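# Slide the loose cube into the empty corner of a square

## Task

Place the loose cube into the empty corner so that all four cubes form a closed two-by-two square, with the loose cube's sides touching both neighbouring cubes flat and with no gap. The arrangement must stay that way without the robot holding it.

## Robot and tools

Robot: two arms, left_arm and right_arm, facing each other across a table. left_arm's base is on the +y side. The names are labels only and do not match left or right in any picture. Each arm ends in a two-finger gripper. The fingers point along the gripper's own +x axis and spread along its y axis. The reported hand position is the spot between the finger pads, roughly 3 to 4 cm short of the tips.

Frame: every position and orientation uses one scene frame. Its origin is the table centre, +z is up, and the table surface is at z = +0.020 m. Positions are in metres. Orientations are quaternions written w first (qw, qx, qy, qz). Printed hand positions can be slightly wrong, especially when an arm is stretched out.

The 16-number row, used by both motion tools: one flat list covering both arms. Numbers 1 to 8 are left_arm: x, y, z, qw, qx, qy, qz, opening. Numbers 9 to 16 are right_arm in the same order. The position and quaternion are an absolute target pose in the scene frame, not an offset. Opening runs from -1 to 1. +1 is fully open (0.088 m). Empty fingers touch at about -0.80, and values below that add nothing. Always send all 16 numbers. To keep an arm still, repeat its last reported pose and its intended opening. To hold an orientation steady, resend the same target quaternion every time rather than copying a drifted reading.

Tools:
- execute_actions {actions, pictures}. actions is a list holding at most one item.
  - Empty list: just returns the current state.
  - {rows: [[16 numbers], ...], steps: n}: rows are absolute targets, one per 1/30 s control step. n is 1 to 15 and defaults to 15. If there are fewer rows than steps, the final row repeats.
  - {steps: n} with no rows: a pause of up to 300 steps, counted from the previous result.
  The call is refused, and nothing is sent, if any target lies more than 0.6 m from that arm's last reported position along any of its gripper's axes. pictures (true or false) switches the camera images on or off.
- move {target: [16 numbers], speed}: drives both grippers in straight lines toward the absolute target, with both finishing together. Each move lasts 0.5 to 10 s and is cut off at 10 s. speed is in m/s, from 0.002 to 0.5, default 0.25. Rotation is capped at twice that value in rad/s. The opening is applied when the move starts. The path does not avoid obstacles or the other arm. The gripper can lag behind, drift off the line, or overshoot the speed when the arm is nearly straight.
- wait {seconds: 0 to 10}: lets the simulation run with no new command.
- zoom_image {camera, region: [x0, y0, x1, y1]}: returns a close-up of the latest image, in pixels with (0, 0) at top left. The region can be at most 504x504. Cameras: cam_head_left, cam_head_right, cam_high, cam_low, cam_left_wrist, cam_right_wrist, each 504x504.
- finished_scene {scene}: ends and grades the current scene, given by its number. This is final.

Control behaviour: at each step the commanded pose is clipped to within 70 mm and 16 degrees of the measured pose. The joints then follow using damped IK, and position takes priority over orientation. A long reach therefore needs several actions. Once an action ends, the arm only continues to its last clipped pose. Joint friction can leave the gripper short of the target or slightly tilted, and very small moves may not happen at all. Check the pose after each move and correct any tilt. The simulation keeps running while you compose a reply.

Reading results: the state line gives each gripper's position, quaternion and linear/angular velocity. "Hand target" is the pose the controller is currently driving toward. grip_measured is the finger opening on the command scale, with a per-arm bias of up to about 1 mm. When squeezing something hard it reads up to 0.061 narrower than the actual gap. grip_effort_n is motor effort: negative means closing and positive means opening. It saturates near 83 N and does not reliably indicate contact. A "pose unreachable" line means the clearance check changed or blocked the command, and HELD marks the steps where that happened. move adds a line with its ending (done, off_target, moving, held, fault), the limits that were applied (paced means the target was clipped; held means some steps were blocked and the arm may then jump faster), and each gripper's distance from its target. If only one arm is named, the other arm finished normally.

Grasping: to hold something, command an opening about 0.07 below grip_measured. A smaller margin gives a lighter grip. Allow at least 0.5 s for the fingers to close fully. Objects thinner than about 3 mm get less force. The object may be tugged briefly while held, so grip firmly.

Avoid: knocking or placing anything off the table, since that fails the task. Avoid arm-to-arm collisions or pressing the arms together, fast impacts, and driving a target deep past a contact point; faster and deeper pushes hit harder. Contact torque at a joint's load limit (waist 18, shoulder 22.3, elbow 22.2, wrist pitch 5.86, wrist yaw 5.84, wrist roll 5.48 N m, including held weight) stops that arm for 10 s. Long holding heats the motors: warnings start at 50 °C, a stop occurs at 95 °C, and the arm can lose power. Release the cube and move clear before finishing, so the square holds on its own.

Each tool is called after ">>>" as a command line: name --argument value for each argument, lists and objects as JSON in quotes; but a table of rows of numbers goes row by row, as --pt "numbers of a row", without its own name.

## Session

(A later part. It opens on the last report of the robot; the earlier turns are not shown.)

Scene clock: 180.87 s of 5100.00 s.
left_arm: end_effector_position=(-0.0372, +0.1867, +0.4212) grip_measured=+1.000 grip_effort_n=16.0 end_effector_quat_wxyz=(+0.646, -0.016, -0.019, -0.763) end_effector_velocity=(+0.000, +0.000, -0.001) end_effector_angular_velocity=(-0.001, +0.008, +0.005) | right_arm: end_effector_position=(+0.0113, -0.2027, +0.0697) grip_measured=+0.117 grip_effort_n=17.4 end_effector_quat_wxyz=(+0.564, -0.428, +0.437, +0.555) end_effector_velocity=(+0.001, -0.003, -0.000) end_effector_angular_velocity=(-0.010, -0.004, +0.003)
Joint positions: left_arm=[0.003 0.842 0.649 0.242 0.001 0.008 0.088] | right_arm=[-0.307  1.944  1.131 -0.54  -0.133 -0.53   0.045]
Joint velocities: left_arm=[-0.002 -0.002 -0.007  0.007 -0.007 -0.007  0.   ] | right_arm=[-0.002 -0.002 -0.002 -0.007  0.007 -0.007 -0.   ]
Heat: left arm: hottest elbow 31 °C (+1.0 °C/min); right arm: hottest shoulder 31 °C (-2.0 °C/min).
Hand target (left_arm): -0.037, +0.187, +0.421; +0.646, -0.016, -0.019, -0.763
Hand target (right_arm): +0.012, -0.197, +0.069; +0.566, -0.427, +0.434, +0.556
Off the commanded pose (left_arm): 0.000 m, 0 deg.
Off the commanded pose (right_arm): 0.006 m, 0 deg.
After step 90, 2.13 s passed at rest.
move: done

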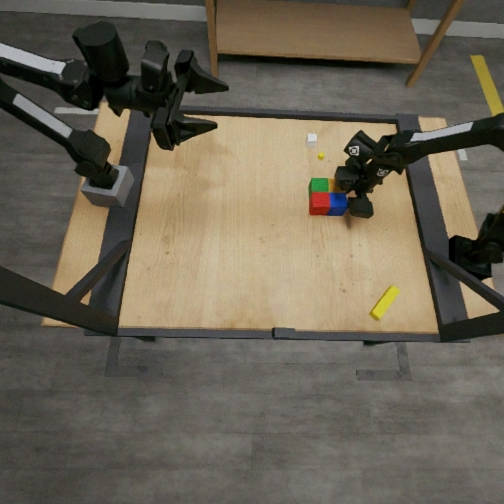

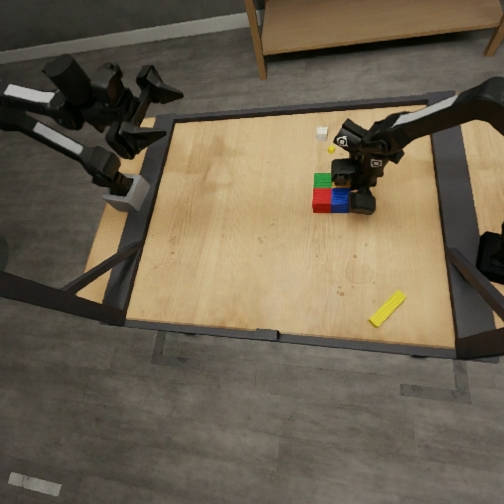

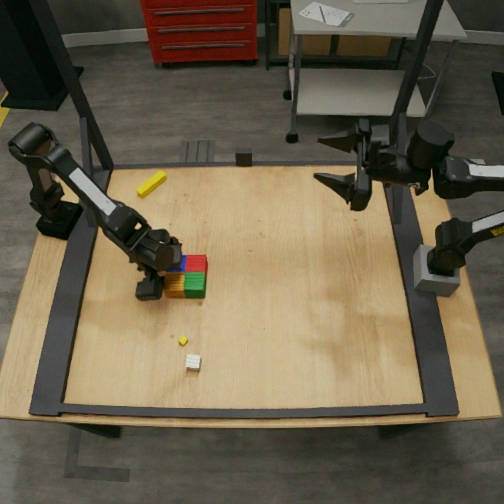

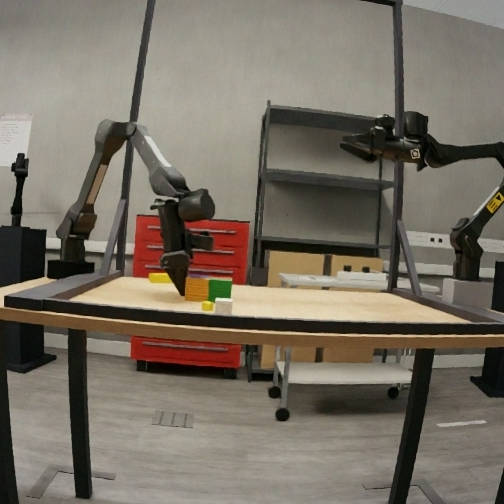

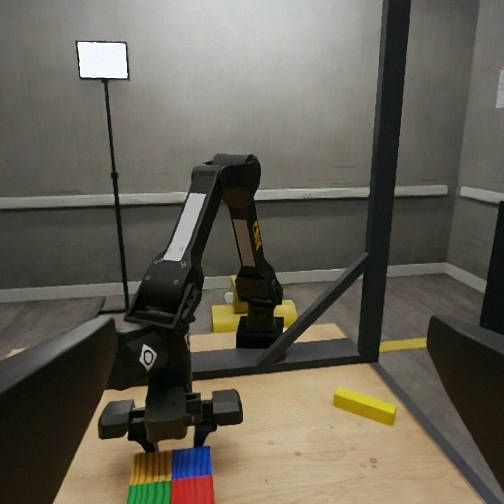

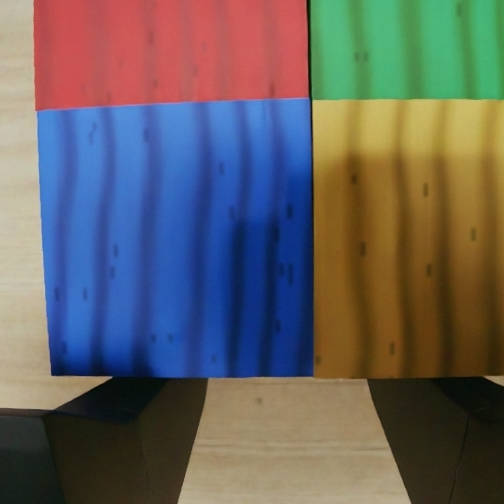

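>>> move --target '[-0.0372,0.1867,0.4211,0.646,-0.016,-0.019,-0.763,1, 0.011,-0.225,0.13,0.5656,-0.4268,0.4344,0.5558,0.12]' --speed 0.08

>>> move --target '[-0.0372,0.1867,0.4211,0.646,-0.016,-0.019,-0.763,1, -0.075,-0.137,0.13,0.793,0.0053,0.609,-0.0069,0.12]' --speed 0.3

>>> move --target '[-0.0372,0.1867,0.4211,0.646,-0.016,-0.019,-0.763,1, -0.066,-0.139,0.068,0.793,0.0053,0.609,-0.0069,0.12]' --speed 0.08

Scene clock: 189.93 s of 5100.00 s.
left_arm: end_effector_position=(-0.0372, +0.1867, +0.4212) grip_measured=+1.000 grip_effort_n=16.0 end_effector_quat_wxyz=(+0.646, -0.016, -0.019, -0.763) end_effector_velocity=(-0.003, +0.001, -0.001) end_effector_angular_velocity=(-0.001, +0.007, -0.015) | right_arm: end_effector_position=(+0.0088, -0.2274, +0.1227) grip_measured=+0.117 grip_effort_n=17.9 end_effector_quat_wxyz=(+0.560, -0.429, +0.443, +0.553) end_effector_velocity=(-0.002, -0.003, -0.003) end_effector_angular_velocity=(-0.010, +0.010, +0.020)
Joint positions: left_arm=[0.003 0.842 0.649 0.242 0.001 0.008 0.088] | right_arm=[-0.341  1.784  1.158 -0.746 -0.139 -0.562  0.045]
Joint velocities: left_arm=[-0.007 -0.002 -0.007  0.007  0.007 -0.007  0.   ] | right_arm=[-0.002  0.002 -0.007 -0.007 -0.007 -0.022 -0.   ]
Heat: left arm: hottest elbow 32 °C (+2.0 °C/min); right arm: hottest shoulder 31 °C (-2.0 °C/min).
Hand target (left_arm): -0.037, +0.187, +0.421; +0.646, -0.016, -0.019, -0.763
Hand target (right_arm): +0.011, -0.225, +0.130; +0.566, -0.427, +0.434, +0.556
Off the commanded pose (left_arm): 0.000 m, 0 deg.
Off the commanded pose (right_arm): 0.008 m, 1 deg.
After step 90, 4.90 s passed at rest.
move: done

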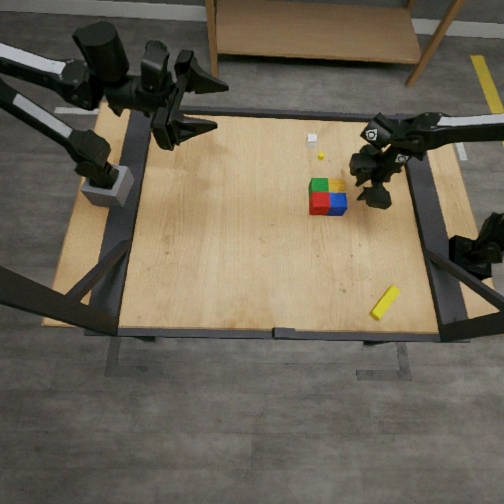

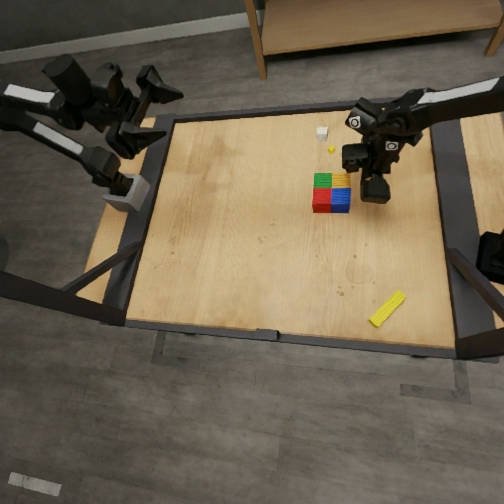

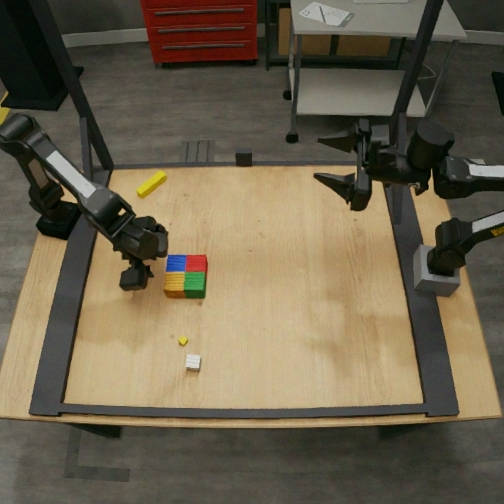

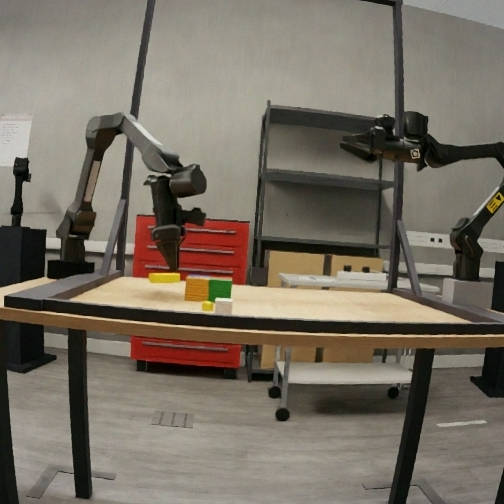

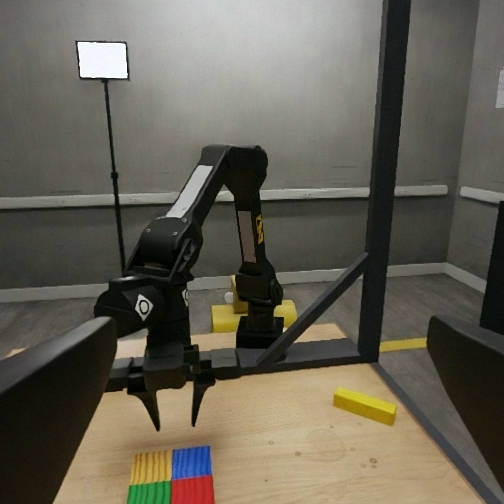

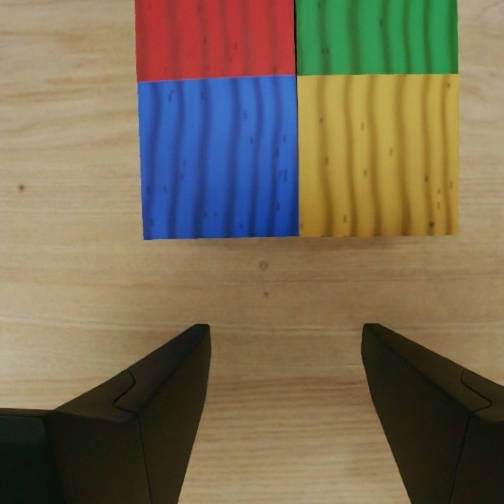

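Scene clock: 193.00 s of 5100.00 s.
left_arm: end_effector_position=(-0.0372, +0.1867, +0.4212) grip_measured=+1.000 grip_effort_n=16.0 end_effector_quat_wxyz=(+0.646, -0.016, -0.019, -0.763) end_effector_velocity=(+0.003, -0.000, -0.004) end_effector_angular_velocity=(+0.011, -0.008, +0.020) | right_arm: end_effector_position=(-0.0744, -0.1396, +0.1320) grip_measured=+0.118 grip_effort_n=17.4 end_effector_quat_wxyz=(+0.793, +0.004, +0.610, -0.005) end_effector_velocity=(-0.001, -0.004, +0.001) end_effector_angular_velocity=(-0.014, +0.010, -0.009)
Joint positions: left_arm=[0.003 0.842 0.649 0.242 0.001 0.008 0.088] | right_arm=[ 0.107  2.076  1.603 -1.061  0.257  1.429  0.045]
Joint velocities: left_arm=[-0.002 -0.002 -0.007 -0.007 -0.022  0.007  0.   ] | right_arm=[-0.002 -0.002  0.002 -0.022 -0.007  0.007 -0.   ]
Heat: left arm: hottest elbow 32 °C (+1.0 °C/min); right arm: hottest shoulder 31 °C (-2.0 °C/min).
Hand target (left_arm): -0.037, +0.187, +0.421; +0.646, -0.016, -0.019, -0.763
Hand target (right_arm): -0.074, -0.138, +0.130; +0.794, +0.005, +0.608, -0.008
Off the commanded pose (left_arm): 0.000 m, 0 deg.
Off the commanded pose (right_arm): 0.003 m, 0 deg.
move: done

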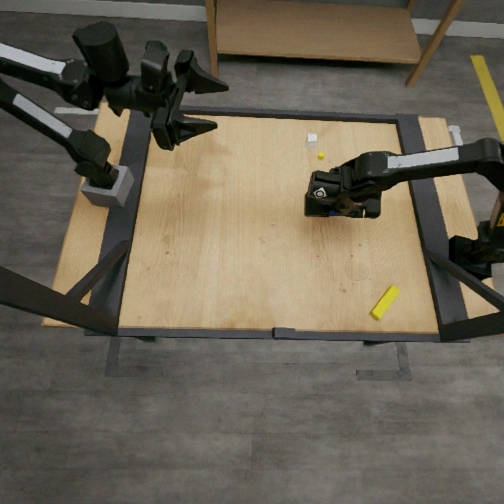

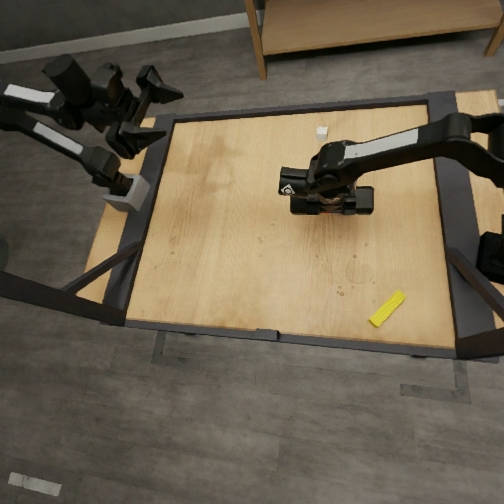

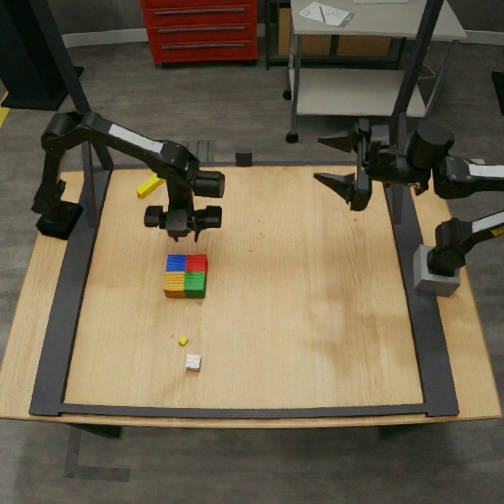

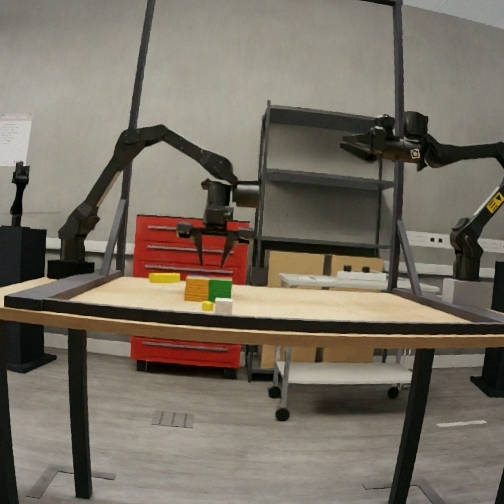

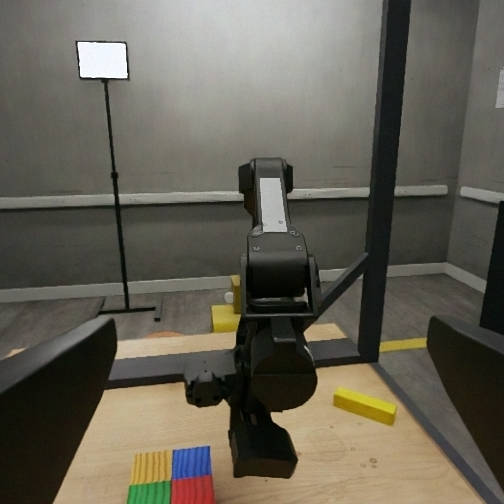

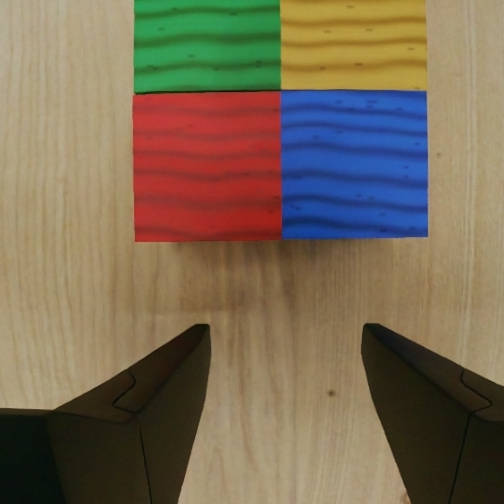

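Scene clock: 194.17 s of 5100.00 s.
left_arm: end_effector_position=(-0.0372, +0.1867, +0.4212) grip_measured=+1.000 grip_effort_n=16.0 end_effector_quat_wxyz=(+0.646, -0.016, -0.019, -0.763) end_effector_velocity=(-0.002, +0.001, -0.002) end_effector_angular_velocity=(+0.008, +0.006, -0.010) | right_arm: end_effector_position=(-0.0665, -0.1364, +0.0735) grip_measured=+0.118 grip_effort_n=17.4 end_effector_quat_wxyz=(+0.794, +0.012, +0.608, -0.004) end_effector_velocity=(-0.004, -0.001, -0.001) end_effector_angular_velocity=(-0.005, +0.023, +0.011)
Joint positions: left_arm=[0.003 0.842 0.649 0.242 0.001 0.008 0.088] | right_arm=[ 0.089  2.155  1.482 -0.843  0.257  1.418  0.045]
Joint velocities: left_arm=[-0.002 -0.002 -0.002 -0.007  0.007 -0.007  0.   ] | right_arm=[ 0.002 -0.002 -0.002 -0.007 -0.022 -0.007  0.   ]
Heat: left arm: hottest elbow 32 °C (+1.0 °C/min); right arm: hottest shoulder 31 °C (-2.0 °C/min).
Hand target (left_arm): -0.037, +0.187, +0.421; +0.646, -0.016, -0.019, -0.763
Hand target (right_arm): -0.066, -0.139, +0.068; +0.793, +0.006, +0.609, -0.007
Off the commanded pose (left_arm): 0.000 m, 0 deg.
Off the commanded pose (right_arm): 0.006 m, 1 deg.
move: done

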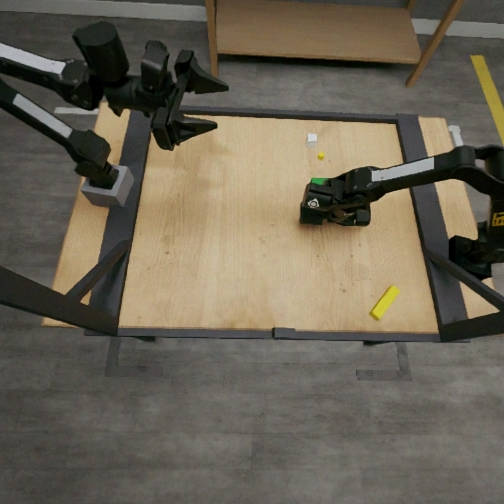

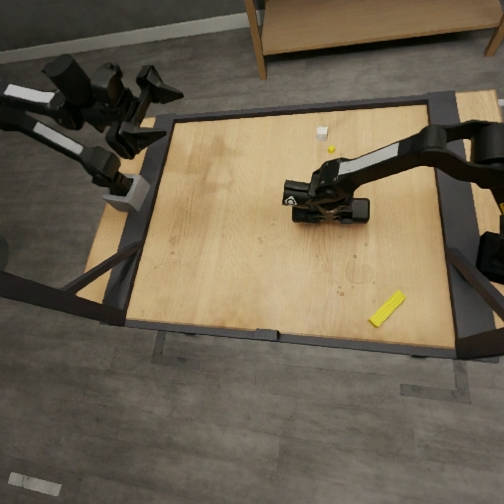

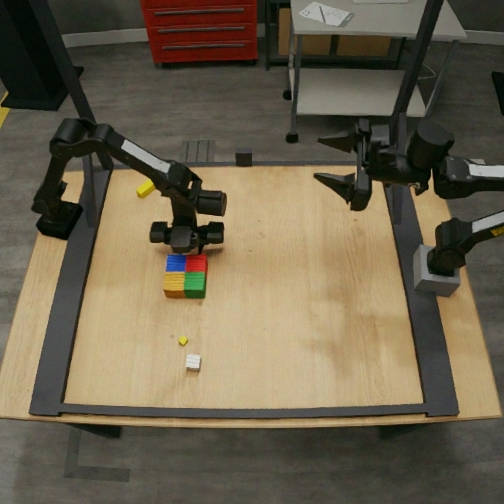

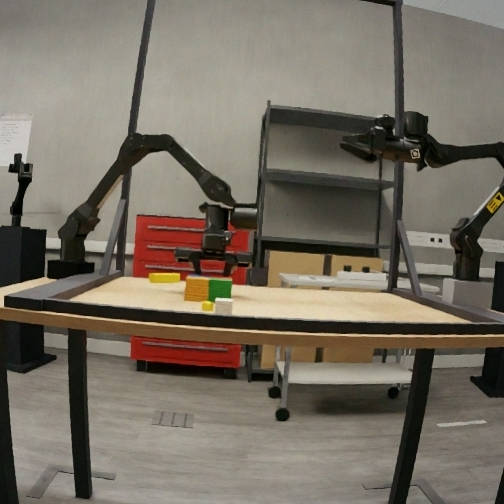

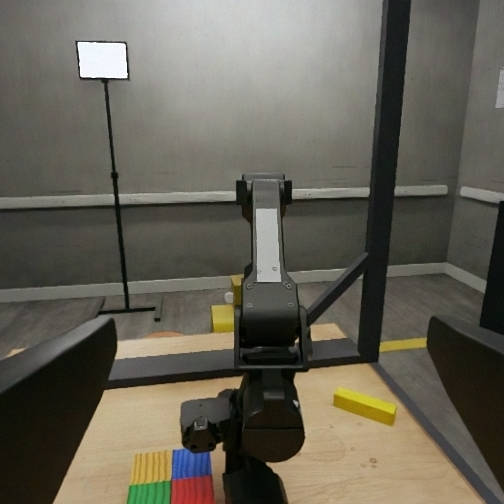

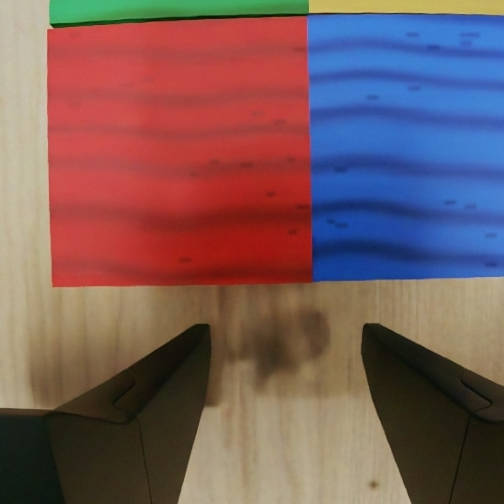

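>>> move --target '[-0.0372,0.1867,0.4211,0.646,-0.016,-0.019,-0.763,1, -0.048,-0.138,0.068,0.793,0.0053,0.609,-0.0069,0.12]' --speed 0.01

Scene clock: 202.00 s of 5100.00 s.
left_arm: end_effector_position=(-0.0372, +0.1867, +0.4212) grip_measured=+1.000 grip_effort_n=16.0 end_effector_quat_wxyz=(+0.646, -0.016, -0.019, -0.763) end_effector_velocity=(+0.000, +0.001, +0.004) end_effector_angular_velocity=(-0.020, +0.011, +0.005) | right_arm: end_effector_position=(-0.0506, -0.1402, +0.0706) grip_measured=+0.118 grip_effort_n=17.4 end_effector_quat_wxyz=(+0.793, +0.005, +0.609, -0.007) end_effector_velocity=(-0.002, -0.001, +0.002) end_effector_angular_velocity=(-0.003, +0.008, +0.010)
Joint positions: left_arm=[0.003 0.842 0.649 0.242 0.001 0.008 0.088] | right_arm=[ 0.049  2.165  1.485 -0.839  0.256  1.372  0.045]
Joint velocities: left_arm=[-0.002 -0.002 -0.002  0.022 -0.007 -0.007  0.   ] | right_arm=[ 0.002 -0.007 -0.002 -0.007 -0.007 -0.007 -0.   ]
Heat: left arm: hottest elbow 32 °C (+1.0 °C/min); right arm: hottest shoulder 31 °C (-2.0 °C/min).
Hand target (left_arm): -0.037, +0.187, +0.421; +0.646, -0.016, -0.019, -0.763
Hand target (right_arm): -0.048, -0.138, +0.068; +0.793, +0.005, +0.609, -0.007
Off the commanded pose (left_arm): 0.000 m, 0 deg.
Off the commanded pose (right_arm): 0.004 m, 0 deg.
After step 90, 2.67 s passed at rest.
move: done

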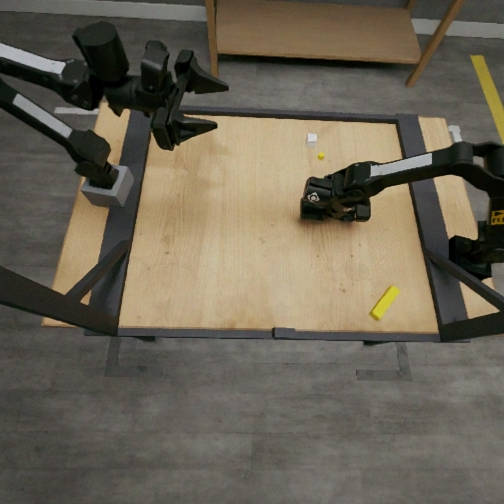

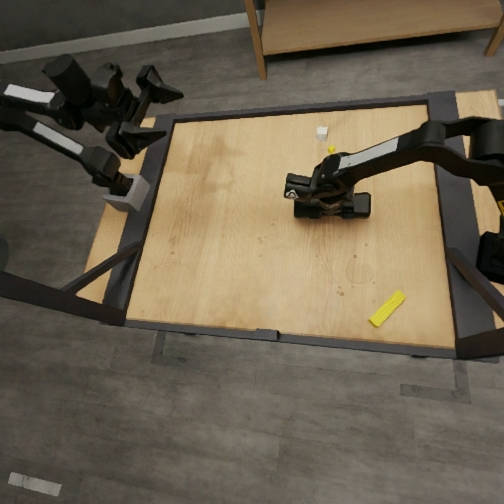

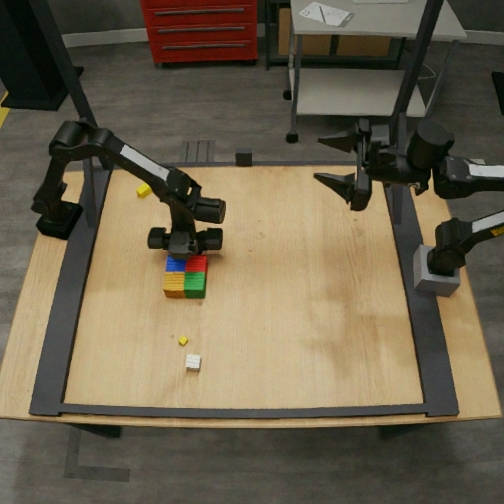

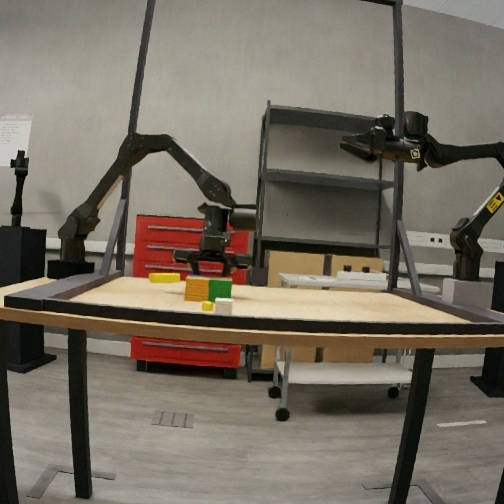

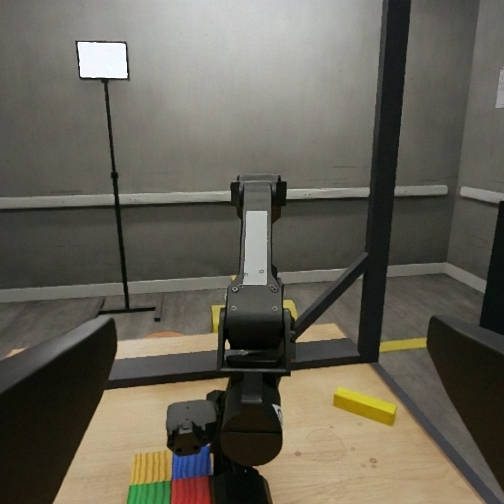

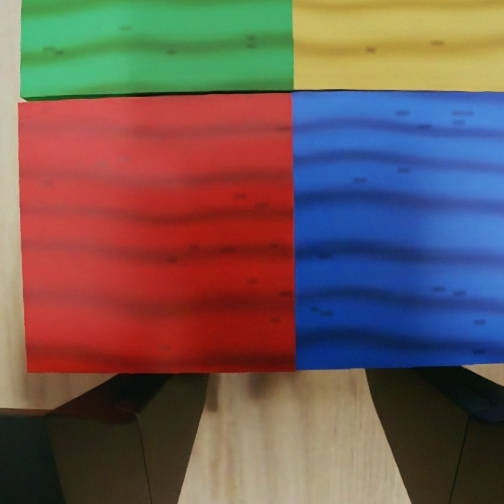

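>>> move --target '[-0.0372,0.1867,0.4211,0.646,-0.016,-0.019,-0.763,1, -0.0458,-0.138,0.068,0.793,0.0053,0.609,-0.0069,0.12]' --speed 0.005

Scene clock: 206.03 s of 5100.00 s.
left_arm: end_effector_position=(-0.0372, +0.1867, +0.4212) grip_measured=+1.000 grip_effort_n=16.0 end_effector_quat_wxyz=(+0.646, -0.016, -0.019, -0.763) end_effector_velocity=(-0.002, +0.001, -0.002) end_effector_angular_velocity=(+0.006, -0.009, -0.009) | right_arm: end_effector_position=(-0.0498, -0.1399, +0.0706) grip_measured=+0.118 grip_effort_n=17.4 end_effector_quat_wxyz=(+0.792, +0.005, +0.610, -0.005) end_effector_velocity=(-0.001, -0.002, +0.000) end_effector_angular_velocity=(-0.015, +0.009, +0.033)
Joint positions: left_arm=[0.003 0.842 0.649 0.242 0.001 0.008 0.088] | right_arm=[ 0.046  2.165  1.486 -0.839  0.253  1.367  0.045]
Joint velocities: left_arm=[-0.002 -0.002 -0.002 -0.007  0.007  0.007  0.   ] | right_arm=[-0.002 -0.002 -0.002 -0.007 -0.007 -0.037  0.   ]
Heat: left arm: hottest elbow 32 °C (+1.0 °C/min); right arm: hottest shoulder 31 °C (-2.0 °C/min).
Hand target (left_arm): -0.037, +0.187, +0.421; +0.646, -0.016, -0.019, -0.763
Hand target (right_arm): -0.046, -0.138, +0.068; +0.793, +0.005, +0.609, -0.007
Off the commanded pose (left_arm): 0.000 m, 0 deg.
Off the commanded pose (right_arm): 0.005 m, 0 deg.
move: done

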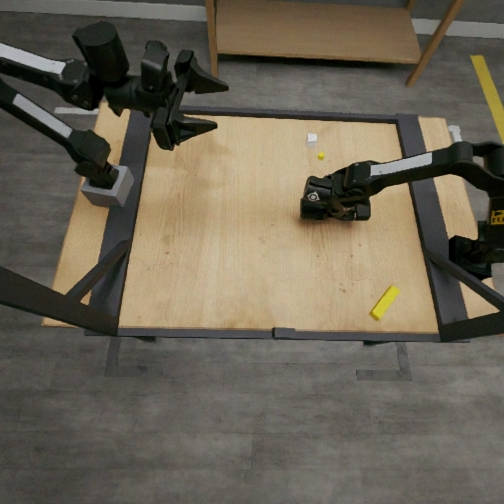

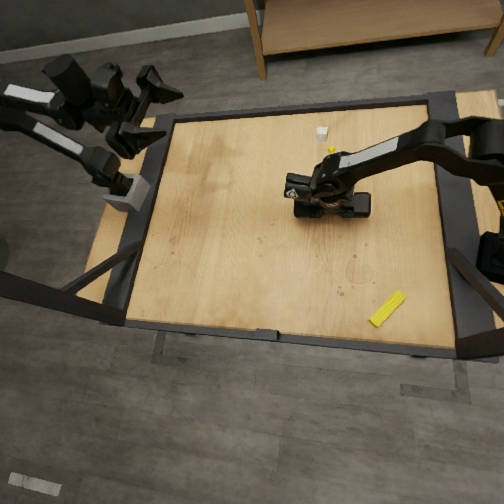

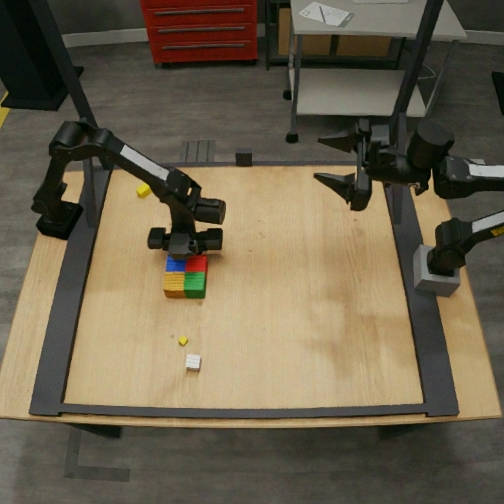

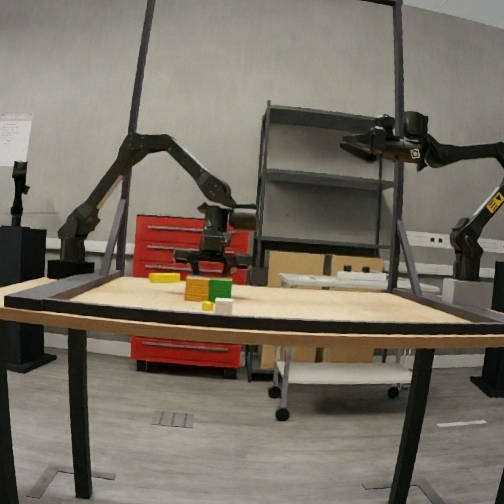

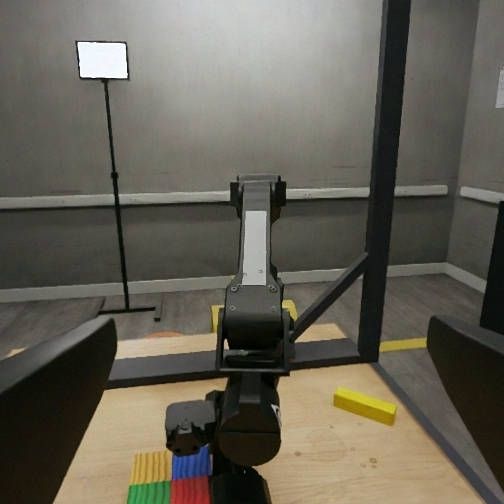

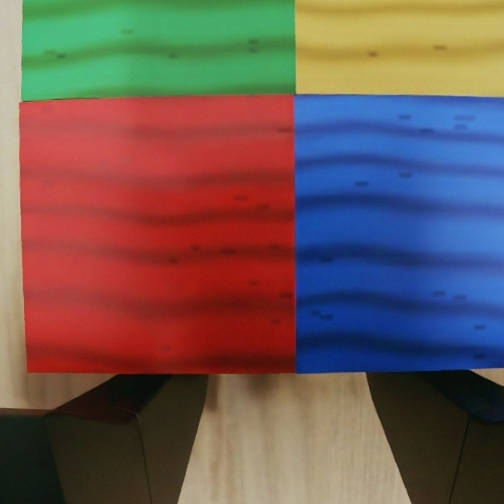

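Gaps closed. Back off and check.

>>> move --target '[-0.0372,0.1867,0.4211,0.646,-0.016,-0.019,-0.763,1, -0.075,-0.14,0.12,0.793,0.0053,0.609,-0.0069,0.12]' --speed 0.06

>>> zoom_image --camera "cam_right_wrist" --region '[100, 0, 480, 280]'

Scene clock: 213.80 s of 5100.00 s.
left_arm: end_effector_position=(-0.0372, +0.1867, +0.4212) grip_measured=+1.000 grip_effort_n=16.0 end_effector_quat_wxyz=(+0.646, -0.016, -0.019, -0.763) end_effector_velocity=(+0.000, +0.000, +0.001) end_effector_angular_velocity=(-0.006, +0.009, +0.005) | right_arm: end_effector_position=(-0.0753, -0.1435, +0.1112) grip_measured=+0.118 grip_effort_n=17.4 end_effector_quat_wxyz=(+0.791, -0.006, +0.612, -0.013) end_effector_velocity=(-0.003, -0.003, +0.001) end_effector_angular_velocity=(-0.018, +0.010, +0.010)
Joint positions: left_arm=[0.003 0.842 0.649 0.242 0.001 0.008 0.088] | right_arm=[ 0.107  2.103  1.56  -1.017  0.255  1.43   0.045]
Joint velocities: left_arm=[-0.002 -0.002 -0.002  0.007 -0.007 -0.007  0.   ] | right_arm=[ 0.002 -0.002  0.002 -0.022 -0.007 -0.007 -0.   ]
Heat: left arm: hottest elbow 32 °C (+1.0 °C/min); right arm: hottest shoulder 32 °C (-1.0 °C/min).
Hand target (left_arm): -0.037, +0.187, +0.421; +0.646, -0.016, -0.019, -0.763
Hand target (right_arm): -0.075, -0.140, +0.120; +0.793, +0.005, +0.609, -0.007
Off the commanded pose (left_arm): 0.000 m, 0 deg.
Off the commanded pose (right_arm): 0.009 m, 1 deg.
After step 90, 3.50 s passed at rest.
move: off_target (right_arm)

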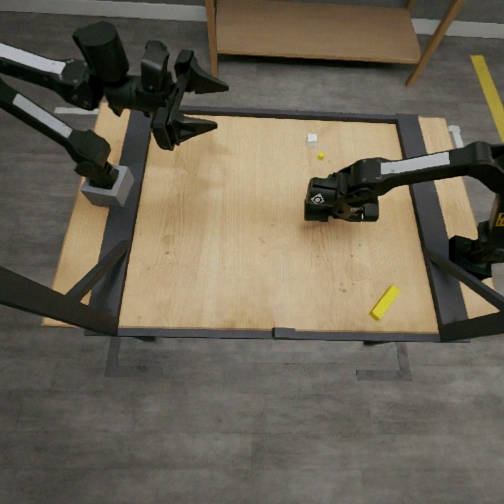

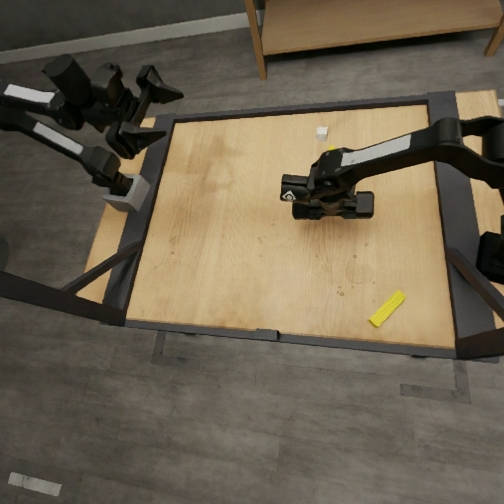

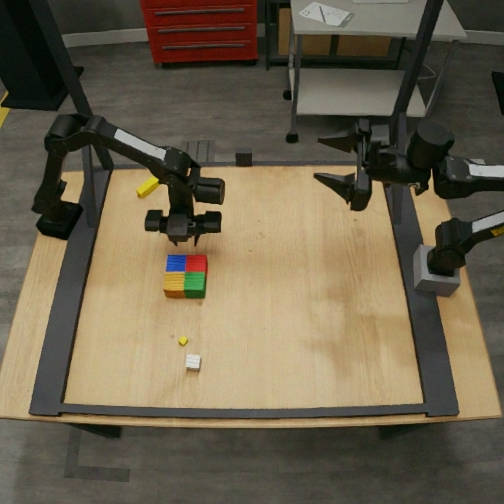

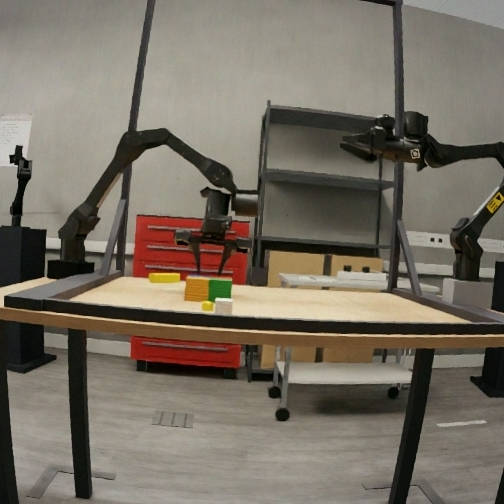

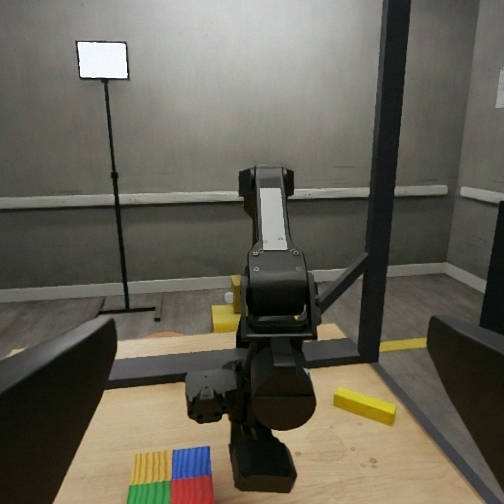

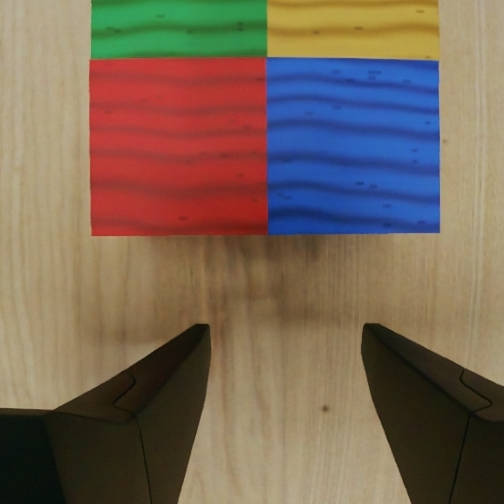

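Region (100, 0, 480, 280) of cam_right_wrist's 504x504 image, scaled by 1.326, with more detail than that image has; it fills the top 371 rows of this view, and the rest is white.

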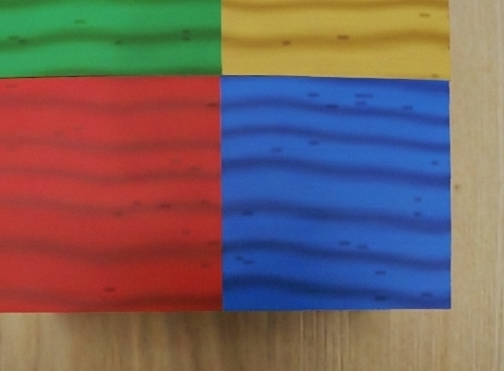

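>>> finished_scene --scene 1

The scene is finished: the task was done.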